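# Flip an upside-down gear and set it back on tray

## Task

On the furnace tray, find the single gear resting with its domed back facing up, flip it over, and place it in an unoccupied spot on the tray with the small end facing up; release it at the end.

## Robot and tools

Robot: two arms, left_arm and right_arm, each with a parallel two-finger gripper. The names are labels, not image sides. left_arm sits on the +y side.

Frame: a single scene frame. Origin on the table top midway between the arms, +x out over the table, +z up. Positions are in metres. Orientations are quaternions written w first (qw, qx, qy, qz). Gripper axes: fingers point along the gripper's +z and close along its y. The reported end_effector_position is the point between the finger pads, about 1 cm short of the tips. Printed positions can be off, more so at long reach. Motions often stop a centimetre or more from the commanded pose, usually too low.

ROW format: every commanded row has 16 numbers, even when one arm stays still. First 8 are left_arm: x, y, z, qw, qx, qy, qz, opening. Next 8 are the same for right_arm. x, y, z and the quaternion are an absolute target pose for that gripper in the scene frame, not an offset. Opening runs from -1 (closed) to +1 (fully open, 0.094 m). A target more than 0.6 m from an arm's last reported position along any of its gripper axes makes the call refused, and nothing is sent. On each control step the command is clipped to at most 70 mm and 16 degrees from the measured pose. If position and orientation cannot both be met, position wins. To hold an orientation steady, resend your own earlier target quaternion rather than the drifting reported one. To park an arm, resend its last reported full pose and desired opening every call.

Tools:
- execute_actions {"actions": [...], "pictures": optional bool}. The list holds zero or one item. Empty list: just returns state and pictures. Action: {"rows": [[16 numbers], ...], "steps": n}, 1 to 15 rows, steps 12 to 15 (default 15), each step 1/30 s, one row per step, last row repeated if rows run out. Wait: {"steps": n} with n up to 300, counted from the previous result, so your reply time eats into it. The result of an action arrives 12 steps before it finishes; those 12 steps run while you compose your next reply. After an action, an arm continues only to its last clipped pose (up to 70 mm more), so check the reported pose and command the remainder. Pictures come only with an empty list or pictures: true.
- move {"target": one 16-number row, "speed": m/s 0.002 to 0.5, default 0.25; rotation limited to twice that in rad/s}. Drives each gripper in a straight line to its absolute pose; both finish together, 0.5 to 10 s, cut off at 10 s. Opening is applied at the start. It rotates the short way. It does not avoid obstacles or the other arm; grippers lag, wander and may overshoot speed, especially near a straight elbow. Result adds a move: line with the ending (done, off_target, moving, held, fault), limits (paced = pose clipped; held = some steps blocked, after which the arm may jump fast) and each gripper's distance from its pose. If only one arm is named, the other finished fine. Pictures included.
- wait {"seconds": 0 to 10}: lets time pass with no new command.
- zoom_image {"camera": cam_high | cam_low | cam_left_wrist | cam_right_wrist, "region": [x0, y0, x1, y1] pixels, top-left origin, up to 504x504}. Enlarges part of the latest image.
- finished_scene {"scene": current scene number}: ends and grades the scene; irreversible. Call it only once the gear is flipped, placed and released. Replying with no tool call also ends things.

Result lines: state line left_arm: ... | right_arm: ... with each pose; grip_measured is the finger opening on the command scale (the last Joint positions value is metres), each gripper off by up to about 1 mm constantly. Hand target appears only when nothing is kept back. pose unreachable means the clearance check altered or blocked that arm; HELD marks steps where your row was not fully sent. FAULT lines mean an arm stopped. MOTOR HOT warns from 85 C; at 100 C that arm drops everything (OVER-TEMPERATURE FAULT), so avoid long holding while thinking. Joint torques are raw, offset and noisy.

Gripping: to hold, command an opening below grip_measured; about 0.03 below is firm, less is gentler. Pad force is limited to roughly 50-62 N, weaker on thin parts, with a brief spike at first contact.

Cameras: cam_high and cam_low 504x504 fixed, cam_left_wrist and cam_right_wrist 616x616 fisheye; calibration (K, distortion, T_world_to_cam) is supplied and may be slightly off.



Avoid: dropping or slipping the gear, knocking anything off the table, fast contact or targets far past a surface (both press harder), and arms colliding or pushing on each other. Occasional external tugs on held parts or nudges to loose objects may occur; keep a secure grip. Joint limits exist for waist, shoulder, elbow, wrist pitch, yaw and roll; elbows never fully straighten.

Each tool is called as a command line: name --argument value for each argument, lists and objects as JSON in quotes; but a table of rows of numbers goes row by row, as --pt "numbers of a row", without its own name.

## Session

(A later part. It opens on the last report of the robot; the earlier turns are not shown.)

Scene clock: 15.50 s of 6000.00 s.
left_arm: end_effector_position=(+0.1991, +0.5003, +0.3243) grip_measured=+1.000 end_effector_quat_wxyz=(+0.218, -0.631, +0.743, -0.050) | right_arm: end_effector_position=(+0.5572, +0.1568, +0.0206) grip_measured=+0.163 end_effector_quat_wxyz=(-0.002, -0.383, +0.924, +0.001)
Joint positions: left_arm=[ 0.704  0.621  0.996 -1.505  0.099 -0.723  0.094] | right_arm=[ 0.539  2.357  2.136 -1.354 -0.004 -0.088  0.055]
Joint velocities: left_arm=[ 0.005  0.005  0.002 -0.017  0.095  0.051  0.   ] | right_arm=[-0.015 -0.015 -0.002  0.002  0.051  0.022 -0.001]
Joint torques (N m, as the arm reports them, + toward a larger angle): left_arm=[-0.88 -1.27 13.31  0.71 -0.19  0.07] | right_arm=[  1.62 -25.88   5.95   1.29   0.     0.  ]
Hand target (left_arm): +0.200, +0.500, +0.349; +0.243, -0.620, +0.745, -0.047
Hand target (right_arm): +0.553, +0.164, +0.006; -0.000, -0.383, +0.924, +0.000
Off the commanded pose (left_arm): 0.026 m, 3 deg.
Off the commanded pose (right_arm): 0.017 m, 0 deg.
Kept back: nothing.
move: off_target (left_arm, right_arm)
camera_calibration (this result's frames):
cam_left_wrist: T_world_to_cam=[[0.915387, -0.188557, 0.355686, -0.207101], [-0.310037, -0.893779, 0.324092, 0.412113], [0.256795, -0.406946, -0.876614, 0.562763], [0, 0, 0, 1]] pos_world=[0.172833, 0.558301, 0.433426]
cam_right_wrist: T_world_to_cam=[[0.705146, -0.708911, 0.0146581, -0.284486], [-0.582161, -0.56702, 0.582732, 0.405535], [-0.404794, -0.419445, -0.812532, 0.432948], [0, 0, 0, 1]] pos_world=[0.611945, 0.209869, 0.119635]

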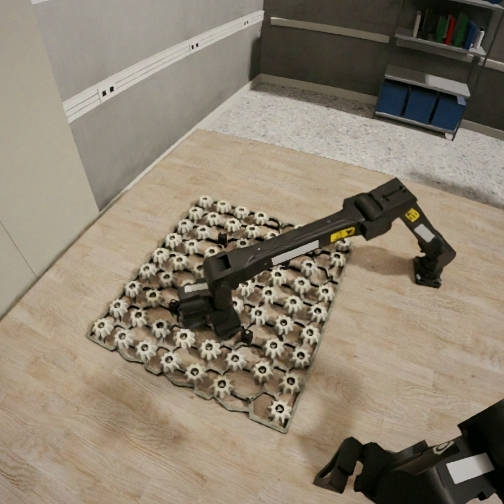

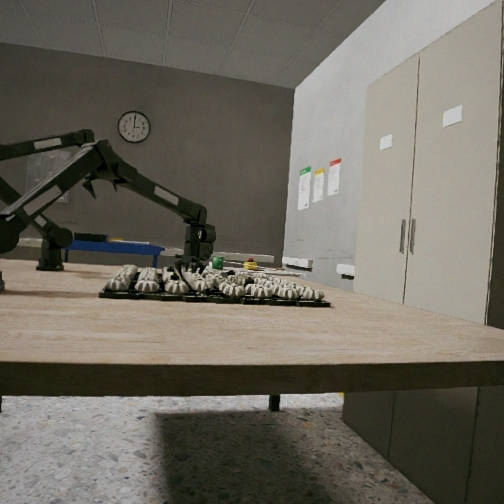

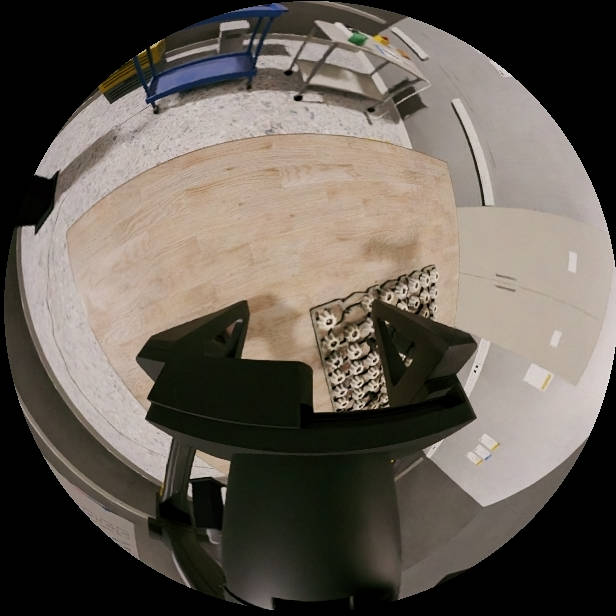

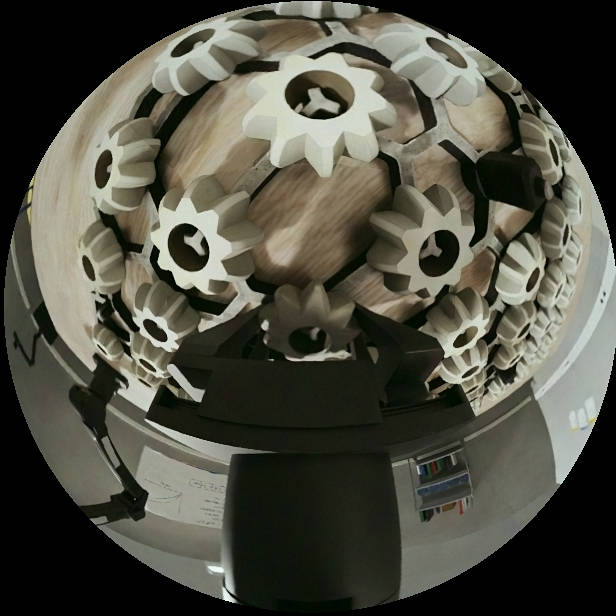

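move --target '[0.3,0.4,0.3,0.1,-0.2,0.93,-0.3,1,0.555,0.164,0.14,0,-0.383,0.924,0,0.12]' --speed 0.12

move --target '[0.36,0.2,0.3,0,0,0.707,-0.707,1,0.36,0.05,0.3,0.5,-0.5,0.5,0.5,0.12]'

Scene clock: 23.70 s of 6000.00 s.
left_arm: end_effector_position=(+0.2892, +0.3990, +0.2806) grip_measured=+1.000 end_effector_quat_wxyz=(+0.082, -0.217, +0.927, -0.297) | right_arm: end_effector_position=(+0.5461, +0.1464, +0.0812) grip_measured=+0.161 end_effector_quat_wxyz=(-0.048, -0.382, +0.923, -0.016)
Joint positions: left_arm=[ 0.48   0.96   0.997 -1.596  0.625  0.02   0.094] | right_arm=[ 0.539  2.357  2.293 -1.607  0.001 -0.088  0.055]
Joint velocities: left_arm=[-0.024 -0.015  0.032 -0.007  0.007  0.007  0.   ] | right_arm=[ 0.005  0.005 -0.017 -0.002  0.022  0.081 -0.   ]
Joint torques (N m, as the arm reports them, + toward a larger angle): left_arm=[-0.74 -4.54 13.85 -0.4   0.66  0.11] | right_arm=[  1.97 -31.46  11.65  -0.74  -0.26  -0.03]
Hand target (left_arm): +0.299, +0.401, +0.302; +0.098, -0.201, +0.929, -0.294
Hand target (right_arm): +0.552, +0.161, +0.140; +0.000, -0.383, +0.924, +0.001
Off the commanded pose (left_arm): 0.022 m, 3 deg.
Off the commanded pose (right_arm): 0.062 m, 6 deg.
Kept back: nothing.
After step 90, 0.23 s passed at rest.
move: off_target (left_arm, right_arm)
camera_calibration (this result's frames):
cam_left_wrist: T_world_to_cam=[[0.361264, -0.722786, 0.589126, 0.0147319], [-0.883821, -0.0640289, 0.463422, 0.159493], [-0.297234, -0.6881, -0.661945, 0.6723], [0, 0, 0, 1]] pos_world=[0.335472, 0.483469, 0.362434]
cam_right_wrist: T_world_to_cam=[[0.706246, -0.707876, 0.0113454, -0.285413], [-0.538251, -0.526464, 0.658119, 0.321806], [-0.459894, -0.470901, -0.752828, 0.506084], [0, 0, 0, 1]] pos_world=[0.607529, 0.205698, 0.172445]

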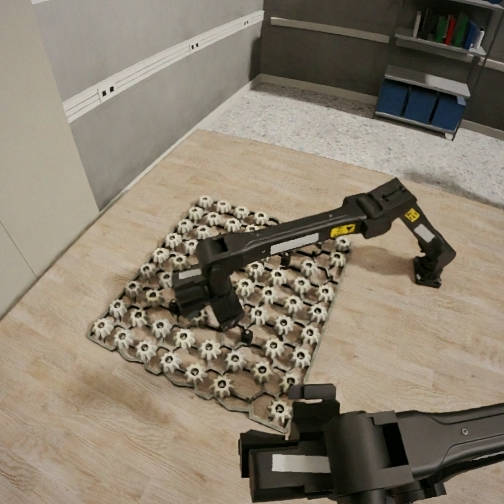

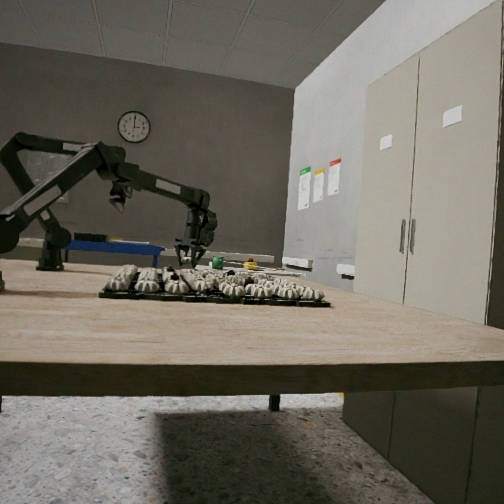

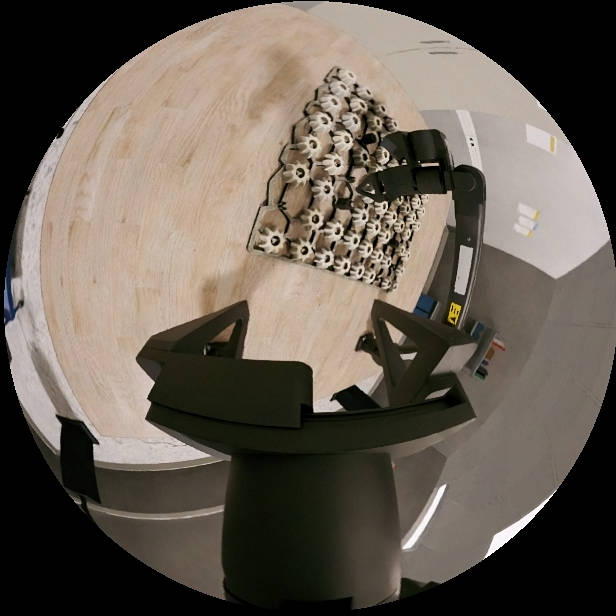

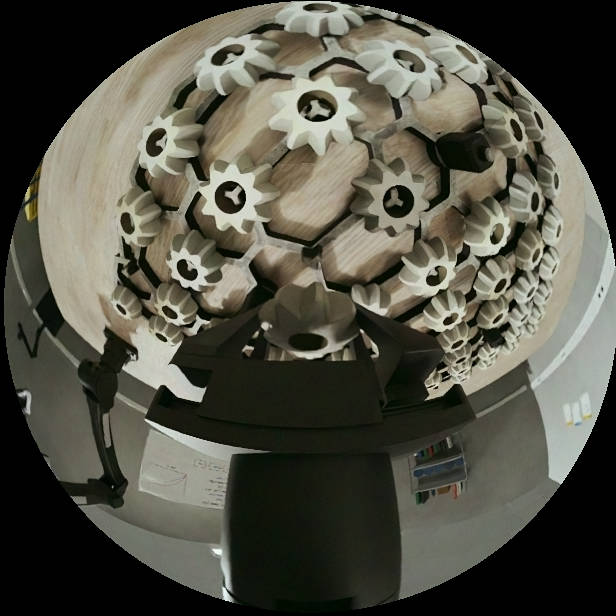

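Scene clock: 27.93 s of 6000.00 s.
left_arm: end_effector_position=(+0.3591, +0.2114, +0.3090) grip_measured=+1.000 end_effector_quat_wxyz=(-0.002, -0.016, +0.722, -0.692) | right_arm: end_effector_position=(+0.3560, +0.0592, +0.2784) grip_measured=+0.157 end_effector_quat_wxyz=(+0.480, -0.496, +0.518, +0.506)
Joint positions: left_arm=[ 0.023  1.288  0.958 -1.412  1.527  0.147  0.094] | right_arm=[ 0.34   1.361  0.725  0.575 -1.076 -0.006  0.054]
Joint velocities: left_arm=[-0.005  0.005 -0.007 -0.012  0.037 -0.007  0.   ] | right_arm=[-0.005 -0.005  0.012  0.007 -0.022  0.066 -0.   ]
Joint torques (N m, as the arm reports them, + toward a larger angle): left_arm=[  0.14 -11.67   8.56  -0.02   0.74   0.02] | right_arm=[ -0.47 -12.63   6.95   2.61  -0.26  -0.05]
Hand target (left_arm): +0.359, +0.213, +0.310; +0.000, -0.017, +0.723, -0.691
Hand target (right_arm): +0.358, +0.052, +0.299; +0.503, -0.496, +0.502, +0.498
Off the commanded pose (left_arm): 0.015 m, 3 deg.
Off the commanded pose (right_arm): 0.024 m, 3 deg.
Kept back: nothing.
move: held (left_arm), off_target (right_arm); limits=held; held on 18 of 127 steps (left_arm), including the last (left_arm)
pose unreachable (left arm): on one or more control steps of this call this arm could not follow its commanded pose, so it was not sent that pose on those steps. On the call's last step it was still not sent that pose. It may still have moved: this result reports where it is.
cause: the commanded pose would bring two parts of the arm too close to each other (its wrist (the part past joint 4) and its wrist camera, with joints 5 (wrist yaw) and 6 (wrist roll) between them).
camera_calibration (this result's frames):
cam_left_wrist: T_world_to_cam=[[0.0362335, -0.0381898, 0.998613, -0.31742], [-0.81737, 0.573797, 0.051601, 0.164579], [-0.574972, -0.818107, -0.0104245, 0.508688], [0, 0, 0, 1]] pos_world=[0.438505, 0.309604, 0.31379]
cam_right_wrist: T_world_to_cam=[[0.998624, -0.0152928, -0.050158, -0.343036], [-0.0492201, -0.603266, -0.79602, 0.27916], [-0.0180852, 0.797394, -0.603188, 0.252044], [0, 0, 0, 1]] pos_world=[0.360863, -0.0378167, 0.35704]

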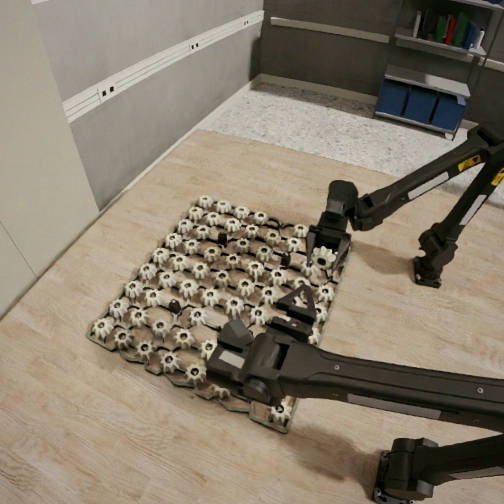

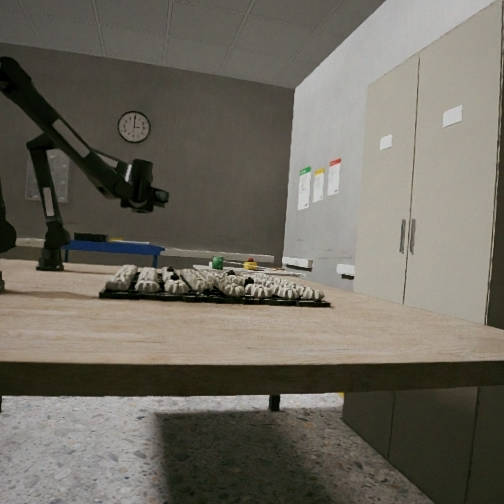

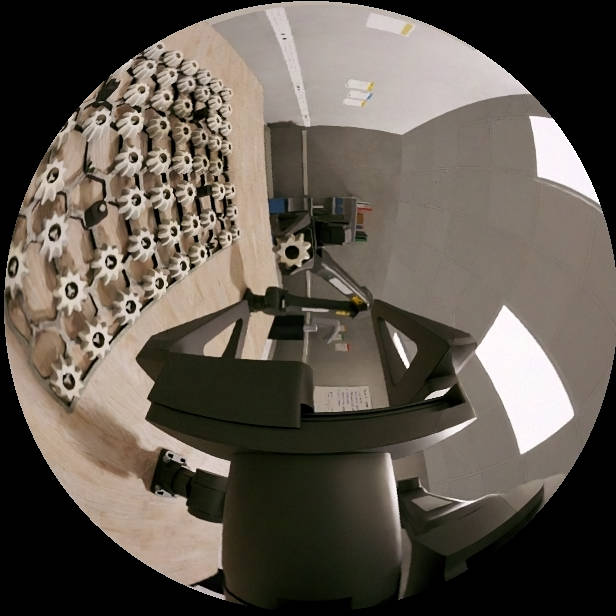

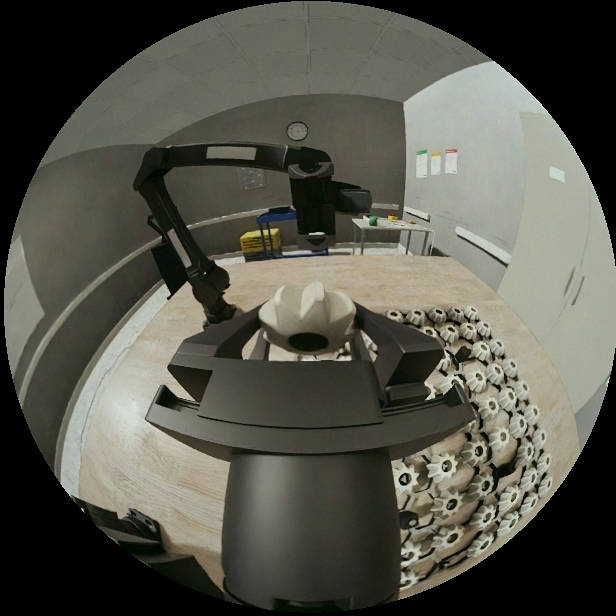

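move --target '[0.359,0.213,0.31,0,-0.017,0.723,-0.691,1,0.36,0.16,0.33,0.5,-0.5,0.5,0.5,0.12]' --speed 0.12

Scene clock: 29.60 s of 6000.00 s.
left_arm: end_effector_position=(+0.3591, +0.2114, +0.3090) grip_measured=+1.000 end_effector_quat_wxyz=(-0.002, -0.016, +0.722, -0.692) | right_arm: end_effector_position=(+0.3512, +0.1444, +0.3021) grip_measured=+0.157 end_effector_quat_wxyz=(+0.484, -0.496, +0.520, +0.500)
Joint positions: left_arm=[ 0.023  1.288  0.958 -1.412  1.527  0.147  0.094] | right_arm=[ 0.522  1.428  0.866  0.511 -0.882 -0.     0.054]
Joint velocities: left_arm=[-0.005  0.005 -0.002 -0.022 -0.007  0.007  0.   ] | right_arm=[ 0.005 -0.005 -0.007  0.012 -0.007  0.022  0.   ]
Joint torques (N m, as the arm reports them, + toward a larger angle): left_arm=[  0.14 -11.49   8.64  -0.15   0.72   0.  ] | right_arm=[  2.26 -11.09  11.9    1.45  -0.09  -0.08]
Hand target (left_arm): +0.359, +0.213, +0.310; +0.000, -0.017, +0.723, -0.691
Hand target (right_arm): +0.359, +0.158, +0.331; +0.500, -0.499, +0.500, +0.501
Off the commanded pose (left_arm): 0.002 m, 0 deg.
Off the commanded pose (right_arm): 0.033 m, 3 deg.
Kept back: nothing.
move: off_target (right_arm)
camera_calibration (this result's frames):
cam_left_wrist: T_world_to_cam=[[0.0362335, -0.0381898, 0.998613, -0.31742], [-0.81737, 0.573797, 0.051601, 0.164579], [-0.574972, -0.818107, -0.0104245, 0.508688], [0, 0, 0, 1]] pos_world=[0.438505, 0.309604, 0.31379]
cam_right_wrist: T_world_to_cam=[[0.998769, -0.027511, -0.0412779, -0.336778], [-0.049507, -0.605285, -0.794468, 0.349032], [-0.00312827, 0.795533, -0.605902, 0.194145], [0, 0, 0, 1]] pos_world=[0.35425, 0.0475494, 0.381026]

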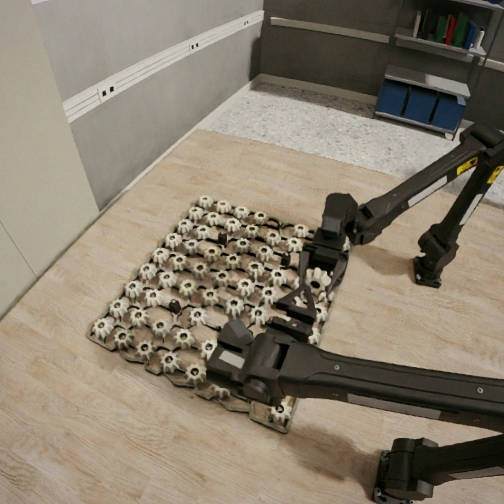

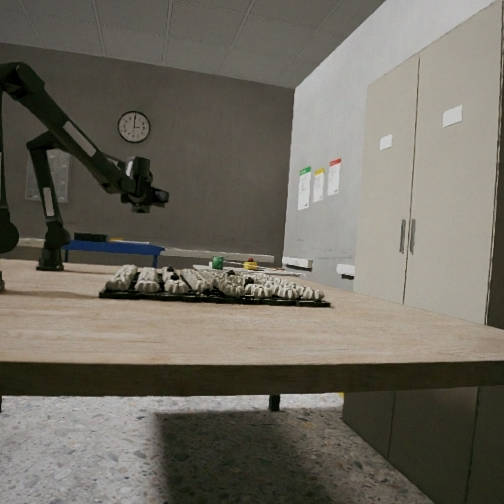

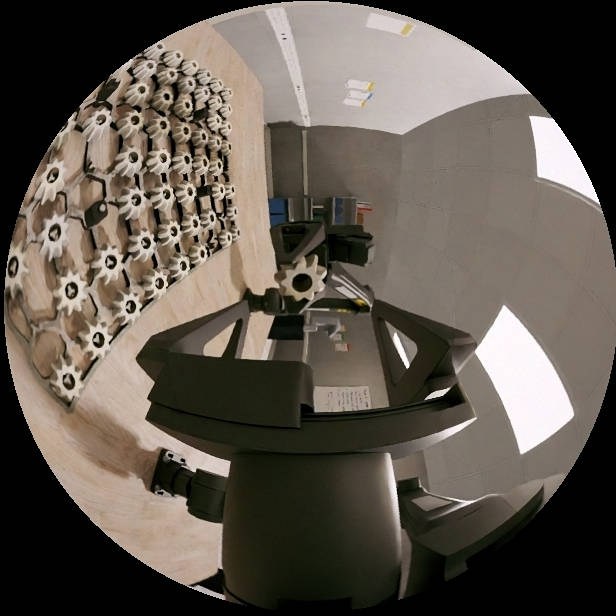

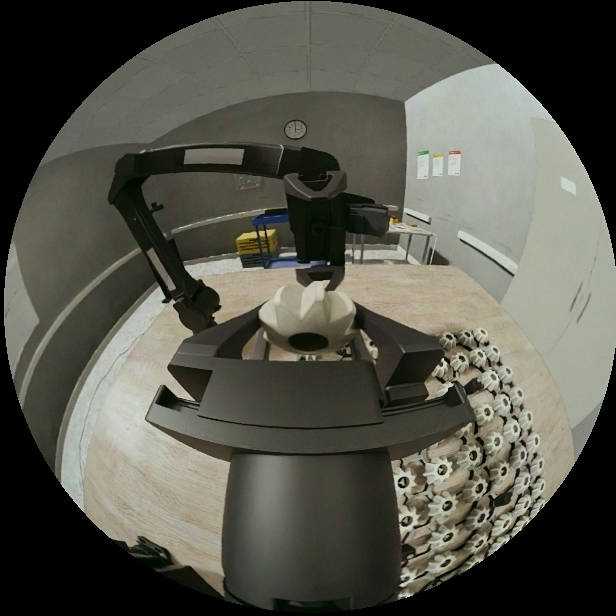

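move --target '[0.359,0.213,0.31,0,-0.017,0.723,-0.691,1,0.368,0.232,0.338,0.5,-0.5,0.5,0.5,0.12]' --speed 0.06

Scene clock: 31.87 s of 6000.00 s.
left_arm: end_effector_position=(+0.3591, +0.2114, +0.3090) grip_measured=+1.000 end_effector_quat_wxyz=(-0.002, -0.016, +0.722, -0.692) | right_arm: end_effector_position=(+0.3625, +0.2129, +0.3075) grip_measured=+0.157 end_effector_quat_wxyz=(+0.483, -0.497, +0.523, +0.497)
Joint positions: left_arm=[ 0.023  1.288  0.958 -1.412  1.527  0.147  0.094] | right_arm=[ 0.618  1.55   1.023  0.471 -0.782 -0.     0.054]
Joint velocities: left_arm=[ 0.005 -0.005  0.012  0.002  0.022  0.081  0.   ] | right_arm=[ 0.005 -0.005 -0.002  0.007 -0.066 -0.022 -0.   ]
Joint torques (N m, as the arm reports them, + toward a larger angle): left_arm=[  0.24 -11.63   8.61  -0.07   0.73   0.  ] | right_arm=[  2.13 -13.5   12.27   1.46  -0.08  -0.1 ]
Hand target (left_arm): +0.359, +0.213, +0.310; +0.000, -0.017, +0.723, -0.691
Hand target (right_arm): +0.366, +0.229, +0.339; +0.500, -0.499, +0.500, +0.501
Off the commanded pose (left_arm): 0.002 m, 0 deg.
Off the commanded pose (right_arm): 0.036 m, 3 deg.
Kept back: nothing.
move: off_target (right_arm)
camera_calibration (this result's frames):
cam_left_wrist: T_world_to_cam=[[0.0362335, -0.0381898, 0.998613, -0.31742], [-0.81737, 0.573797, 0.051601, 0.164579], [-0.574972, -0.818107, -0.0104245, 0.508688], [0, 0, 0, 1]] pos_world=[0.438505, 0.309604, 0.31379]
cam_right_wrist: T_world_to_cam=[[0.998654, -0.0314795, -0.041215, -0.345058], [-0.0518608, -0.610858, -0.79004, 0.396047], [-0.000306504, 0.791114, -0.611669, 0.144576], [0, 0, 0, 1]] pos_world=[0.365178, 0.11669, 0.387103]

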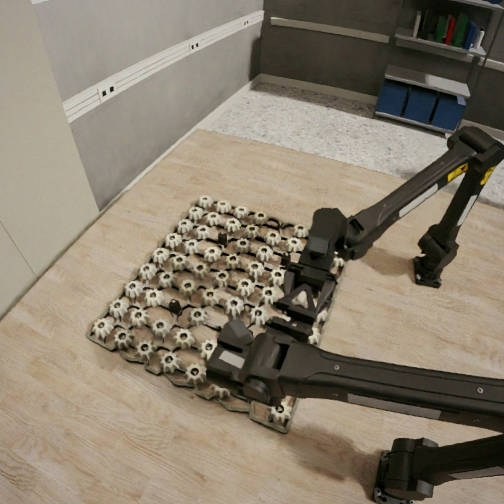

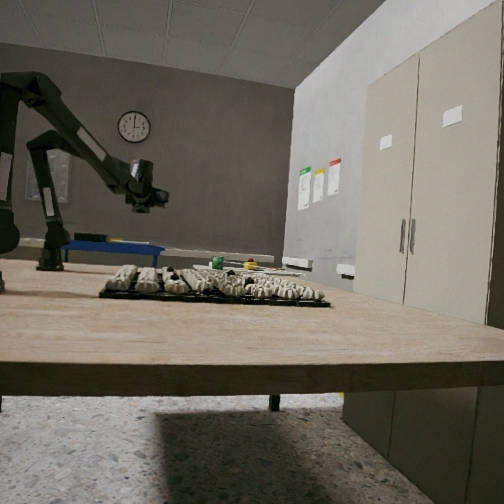

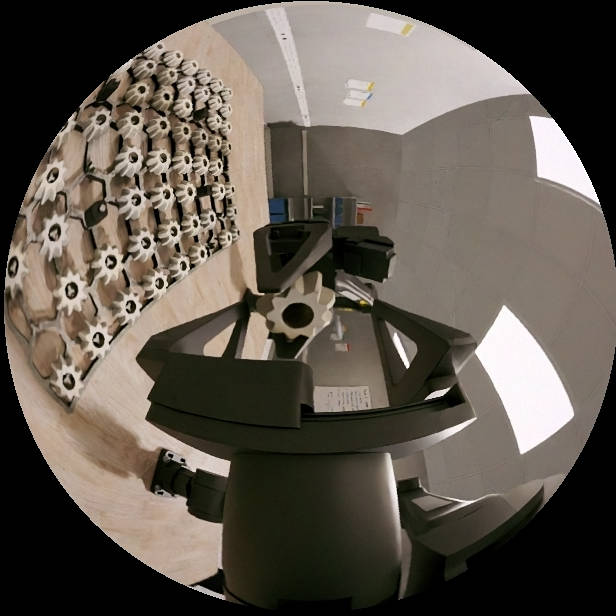

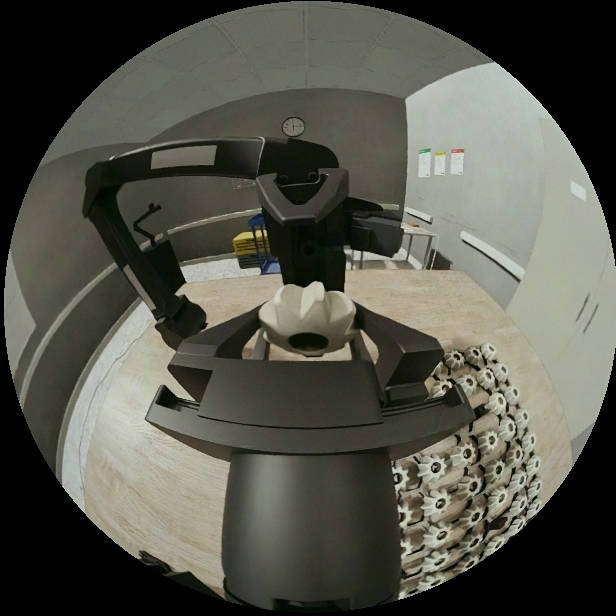

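move --target '[0.359,0.213,0.31,0,-0.017,0.723,-0.691,1,0.364,0.246,0.348,0.43,-0.56,0.56,0.43,0.12]' --speed 0.08

Scene clock: 34.13 s of 6000.00 s.
left_arm: end_effector_position=(+0.3589, +0.2119, +0.3077) grip_measured=+1.000 end_effector_quat_wxyz=(-0.002, -0.016, +0.724, -0.689) | right_arm: end_effector_position=(+0.3617, +0.2286, +0.2966) grip_measured=+0.157 end_effector_quat_wxyz=(+0.396, -0.553, +0.595, +0.428)
Joint positions: left_arm=[ 0.024  1.288  0.957 -1.412  1.521  0.147  0.094] | right_arm=[ 0.651  1.539  1.197 -0.097 -0.716 -0.223  0.054]
Joint velocities: left_arm=[-0.005  0.005  0.007 -0.007  0.022  0.051  0.   ] | right_arm=[-0.005 -0.024 -0.007 -0.012 -0.007  0.066 -0.   ]
Joint torques (N m, as the arm reports them, + toward a larger angle): left_arm=[  0.06 -11.66   8.71  -0.12   0.96   0.02] | right_arm=[  2.07 -16.82  13.26   1.46  -0.39  -0.23]
Hand target (left_arm): +0.359, +0.213, +0.310; -0.000, -0.017, +0.723, -0.691
Hand target (right_arm): +0.362, +0.242, +0.348; -0.431, +0.561, -0.561, -0.430
Off the commanded pose (left_arm): 0.003 m, 0 deg.
Off the commanded pose (right_arm): 0.054 m, 6 deg.
Kept back: nothing.
move: off_target (right_arm)
camera_calibration (this result's frames):
cam_left_wrist: T_world_to_cam=[[0.0375353, -0.04378, 0.998336, -0.31523], [-0.817396, 0.57336, 0.0558759, 0.16302], [-0.574852, -0.818133, -0.0142643, 0.510034], [0, 0, 0, 1]] pos_world=[0.438279, 0.310006, 0.312872]
cam_right_wrist: T_world_to_cam=[[0.996902, -0.0392216, -0.0681836, -0.333788], [-0.0717153, -0.809301, -0.583, 0.388117], [-0.0323149, 0.586083, -0.809606, 0.24267], [0, 0, 0, 1]] pos_world=[0.368429, 0.158787, 0.399981]

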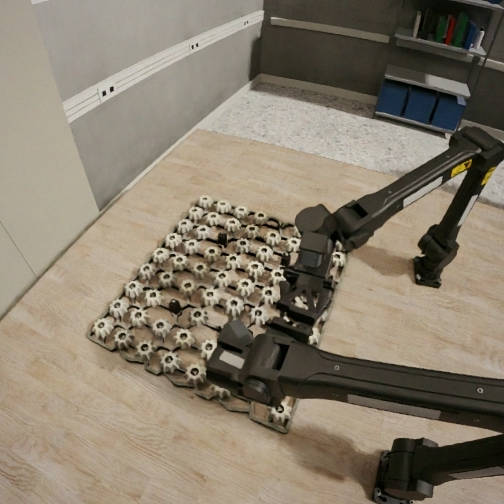

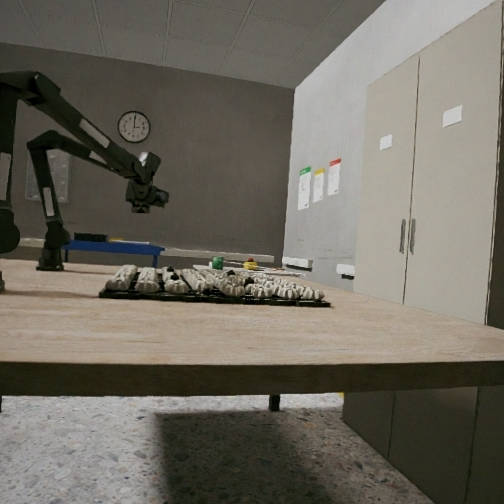

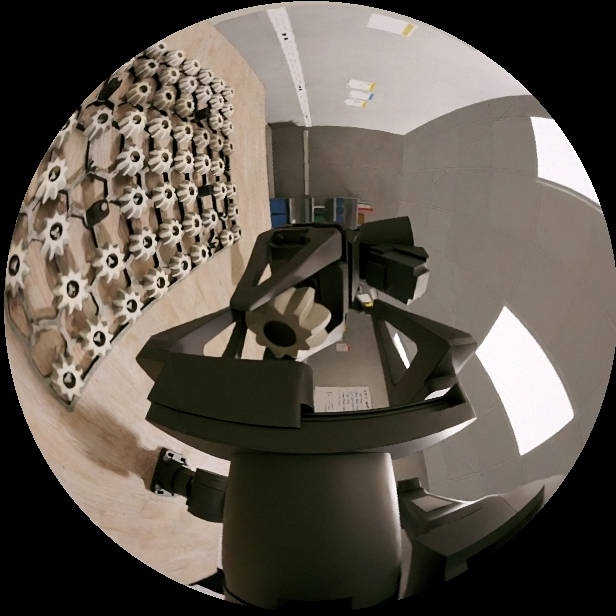

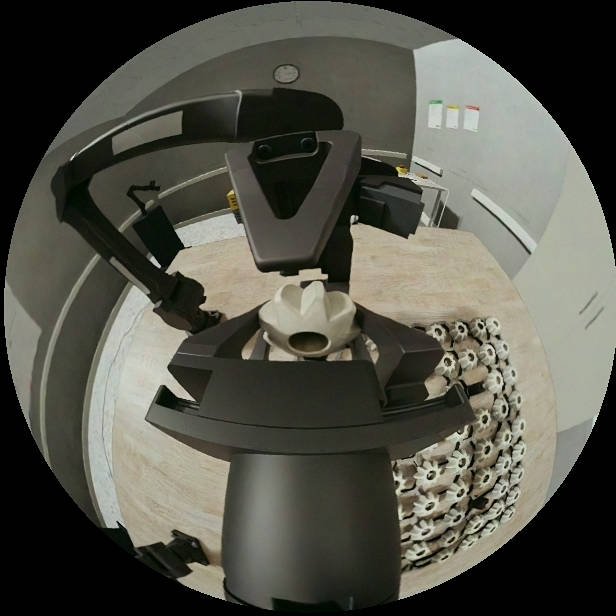

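move --target '[0.362,0.213,0.298,0,-0.017,0.723,-0.691,1,0.362,0.246,0.352,0.48,-0.52,0.52,0.48,0.12]' --speed 0.06

Scene clock: 36.83 s of 6000.00 s.
left_arm: end_effector_position=(+0.3590, +0.2118, +0.3086) grip_measured=+1.000 end_effector_quat_wxyz=(-0.001, -0.016, +0.722, -0.692) | right_arm: end_effector_position=(+0.3659, +0.2379, +0.3371) grip_measured=+0.157 end_effector_quat_wxyz=(+0.465, -0.518, +0.540, +0.472)
Joint positions: left_arm=[ 0.024  1.288  0.957 -1.412  1.527  0.149  0.094] | right_arm=[ 0.651  1.541  1.164  0.213 -0.742 -0.084  0.054]
Joint velocities: left_arm=[-0.015  0.005 -0.007  0.002 -0.081 -0.007  0.   ] | right_arm=[-0.005 -0.005  0.002  0.027 -0.051 -0.007 -0.001]
Joint torques (N m, as the arm reports them, + toward a larger angle): left_arm=[ 0.27 -9.22  7.57  0.59  0.74  0.13] | right_arm=[  1.8  -15.17   8.73   3.17  -0.39  -0.01]
Hand target (left_arm): +0.361, +0.213, +0.298; -0.000, -0.017, +0.723, -0.691
Hand target (right_arm): +0.361, +0.245, +0.353; -0.480, +0.519, -0.520, -0.480
Off the commanded pose (left_arm): 0.011 m, 0 deg.
Off the commanded pose (right_arm): 0.017 m, 3 deg.
Kept back: nothing.
move: off_target (left_arm, right_arm)
camera_calibration (this result's frames):
cam_left_wrist: T_world_to_cam=[[0.0351327, -0.0381662, 0.998654, -0.316629], [-0.818028, 0.572942, 0.0506748, 0.165049], [-0.574105, -0.818707, -0.011092, 0.508986], [0, 0, 0, 1]] pos_world=[0.43835, 0.310062, 0.313485]
cam_right_wrist: T_world_to_cam=[[0.998987, -0.0350175, -0.0282454, -0.350078], [-0.0444691, -0.673387, -0.737951, 0.42953], [0.00682111, 0.73846, -0.674263, 0.174], [0, 0, 0, 1]] pos_world=[0.367638, 0.148489, 0.424406]

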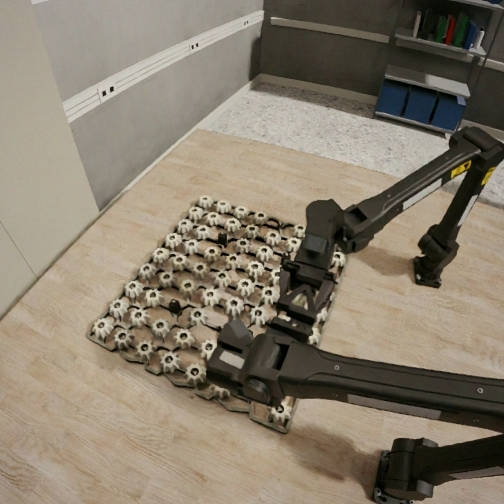

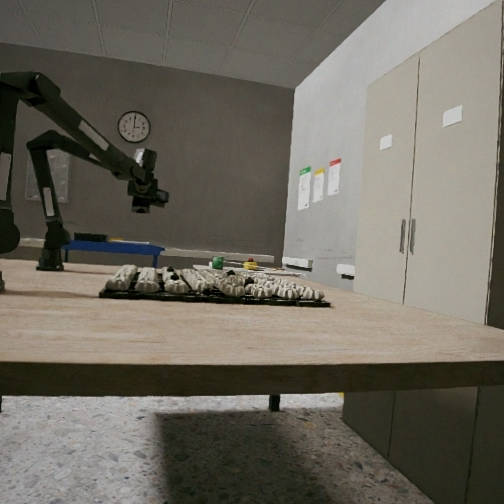

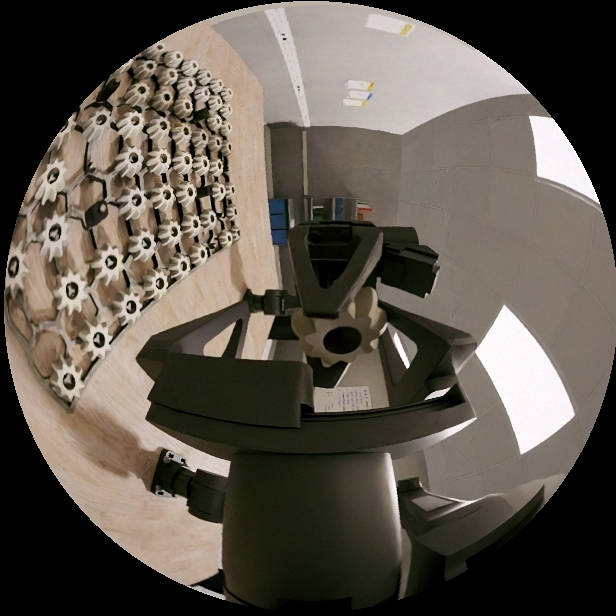

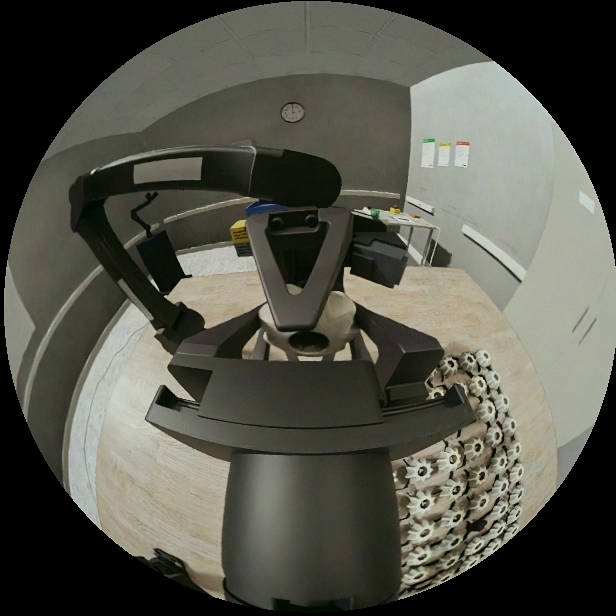

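Want right z≈.318, x≈.358.

move --target '[0.359,0.213,0.31,0,-0.017,0.723,-0.691,1,0.354,0.246,0.33,0.475,-0.525,0.525,0.475,0.12]' --speed 0.04

Scene clock: 38.03 s of 6000.00 s.
left_arm: end_effector_position=(+0.3590, +0.2118, +0.3086) grip_measured=+1.000 end_effector_quat_wxyz=(-0.001, -0.016, +0.722, -0.692) | right_arm: end_effector_position=(+0.3586, +0.2373, +0.3237) grip_measured=+0.157 end_effector_quat_wxyz=(+0.462, -0.519, +0.542, +0.473)
Joint positions: left_arm=[ 0.024  1.288  0.957 -1.412  1.527  0.149  0.094] | right_arm=[ 0.66   1.541  1.13   0.239 -0.735 -0.082  0.054]
Joint velocities: left_arm=[-0.005  0.005 -0.007 -0.012  0.007 -0.125  0.   ] | right_arm=[-0.005  0.005 -0.002 -0.002  0.037  0.037 -0.   ]
Joint torques (N m, as the arm reports them, + toward a larger angle): left_arm=[  0.12 -11.39   8.71  -0.11   0.72   0.  ] | right_arm=[  1.99 -14.36   8.2    2.96  -0.18  -0.23]
Hand target (left_arm): +0.359, +0.213, +0.310; -0.000, -0.017, +0.723, -0.691
Hand target (right_arm): +0.354, +0.246, +0.330; -0.474, +0.524, -0.525, -0.474
Off the commanded pose (left_arm): 0.002 m, 0 deg.
Off the commanded pose (right_arm): 0.012 m, 3 deg.
Kept back: nothing.
move: off_target (right_arm)
camera_calibration (this result's frames):
cam_left_wrist: T_world_to_cam=[[0.0351327, -0.0381662, 0.998654, -0.316629], [-0.818028, 0.572942, 0.0506748, 0.165049], [-0.574105, -0.818707, -0.011092, 0.508986], [0, 0, 0, 1]] pos_world=[0.43835, 0.310062, 0.313485]
cam_right_wrist: T_world_to_cam=[[0.998862, -0.0334353, -0.0340187, -0.341718], [-0.0476765, -0.677943, -0.733567, 0.419717], [0.00146431, 0.734354, -0.678765, 0.169799], [0, 0, 0, 1]] pos_world=[0.361091, 0.148426, 0.411519]

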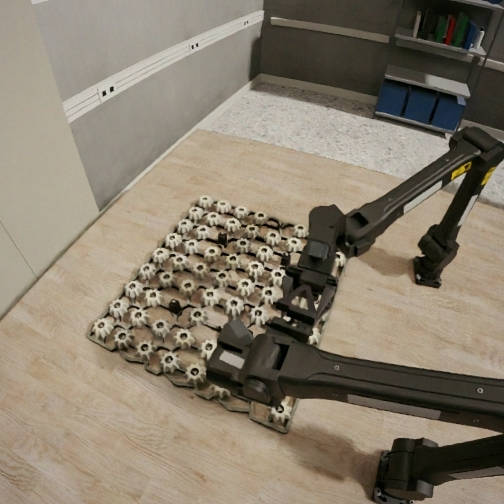

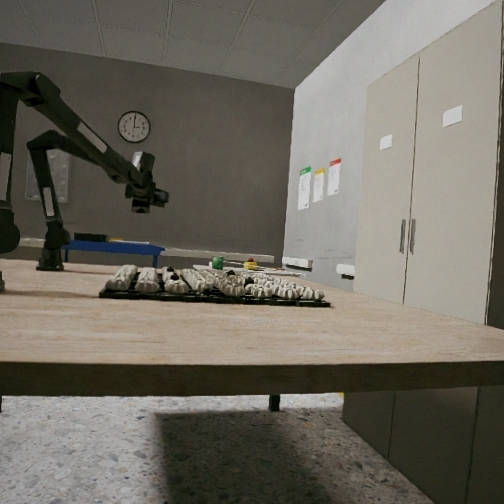

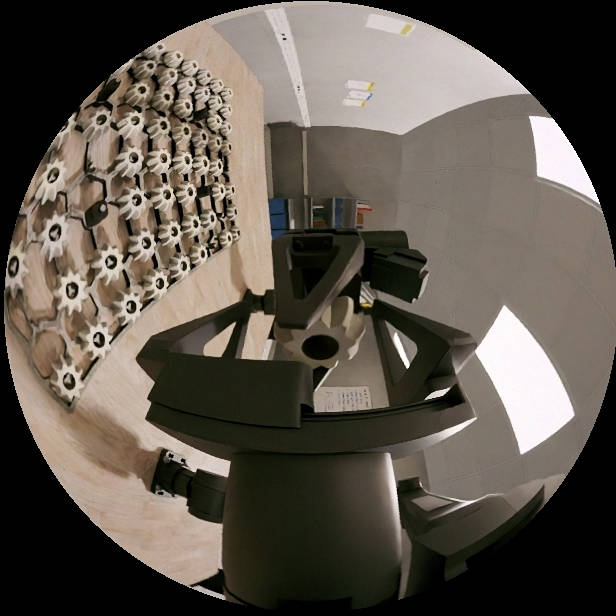

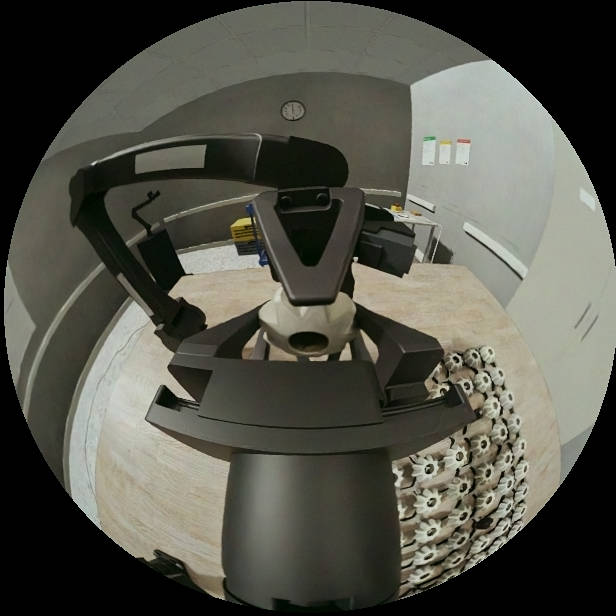

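move --target '[0.359,0.213,0.31,0,-0.017,0.723,-0.691,0.1,0.354,0.246,0.322,0.475,-0.525,0.525,0.475,0.12]' --speed 0.04

Scene clock: 39.10 s of 6000.00 s.
left_arm: end_effector_position=(+0.3583, +0.2109, +0.3085) grip_measured=+0.102 end_effector_quat_wxyz=(-0.009, -0.023, +0.722, -0.692) | right_arm: end_effector_position=(+0.3577, +0.2376, +0.3183) grip_measured=+0.157 end_effector_quat_wxyz=(+0.468, -0.524, +0.535, +0.468)
Joint positions: left_arm=[ 0.021  1.288  0.956 -1.412  1.527  0.128  0.052] | right_arm=[ 0.661  1.547  1.118  0.262 -0.734 -0.102  0.054]
Joint velocities: left_arm=[-0.015 -0.005 -0.007  0.007  0.022 -0.022 -0.001] | right_arm=[-0.005 -0.015 -0.002 -0.007 -0.066 -0.037 -0.001]
Joint torques (N m, as the arm reports them, + toward a larger angle): left_arm=[  0.2  -11.89   8.65   0.2    0.7    0.1 ] | right_arm=[  2.2 -13.9   8.1   2.9  -0.2   0. ]
Hand target (left_arm): +0.359, +0.213, +0.310; +0.000, -0.017, +0.723, -0.691
Hand target (right_arm): +0.354, +0.246, +0.322; -0.474, +0.524, -0.525, -0.474
Off the commanded pose (left_arm): 0.003 m, 1 deg.
Off the commanded pose (right_arm): 0.010 m, 2 deg.
Kept back: nothing.
move: done
camera_calibration (this result's frames):
cam_left_wrist: T_world_to_cam=[[0.0567333, -0.0370773, 0.997701, -0.324163], [-0.815807, 0.574345, 0.0677343, 0.158634], [-0.575535, -0.817774, 0.00233656, 0.504008], [0, 0, 0, 1]] pos_world=[0.43788, 0.309035, 0.311495]
cam_right_wrist: T_world_to_cam=[[0.999484, -0.0301471, -0.0111086, -0.349247], [-0.0285622, -0.675407, -0.736892, 0.409495], [0.0147123, 0.736829, -0.675919, 0.159715], [0, 0, 0, 1]] pos_world=[0.358413, 0.148364, 0.405828]

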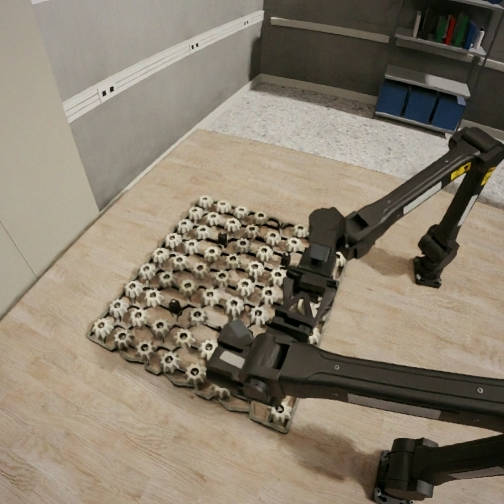

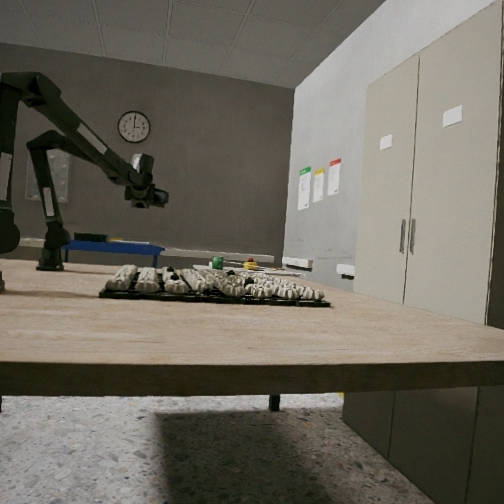

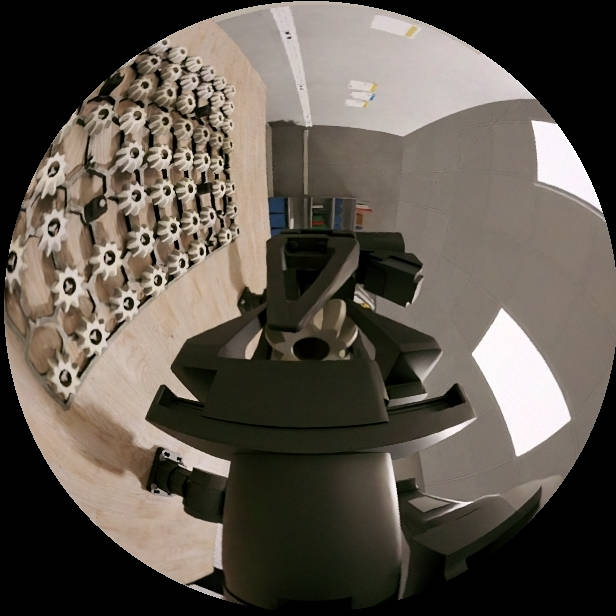

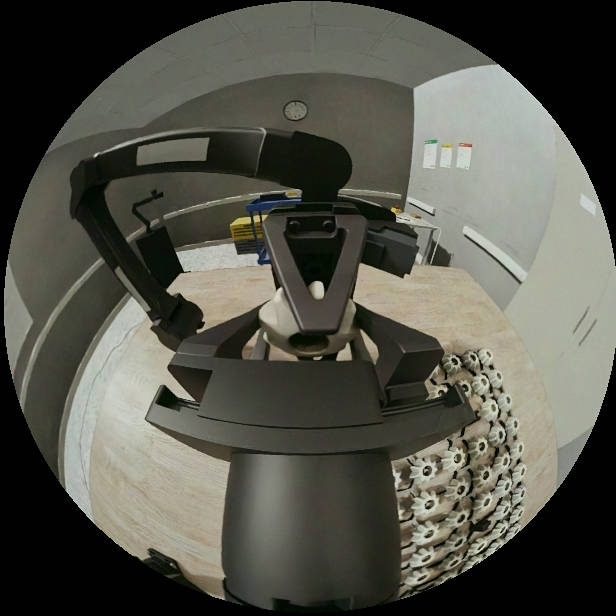

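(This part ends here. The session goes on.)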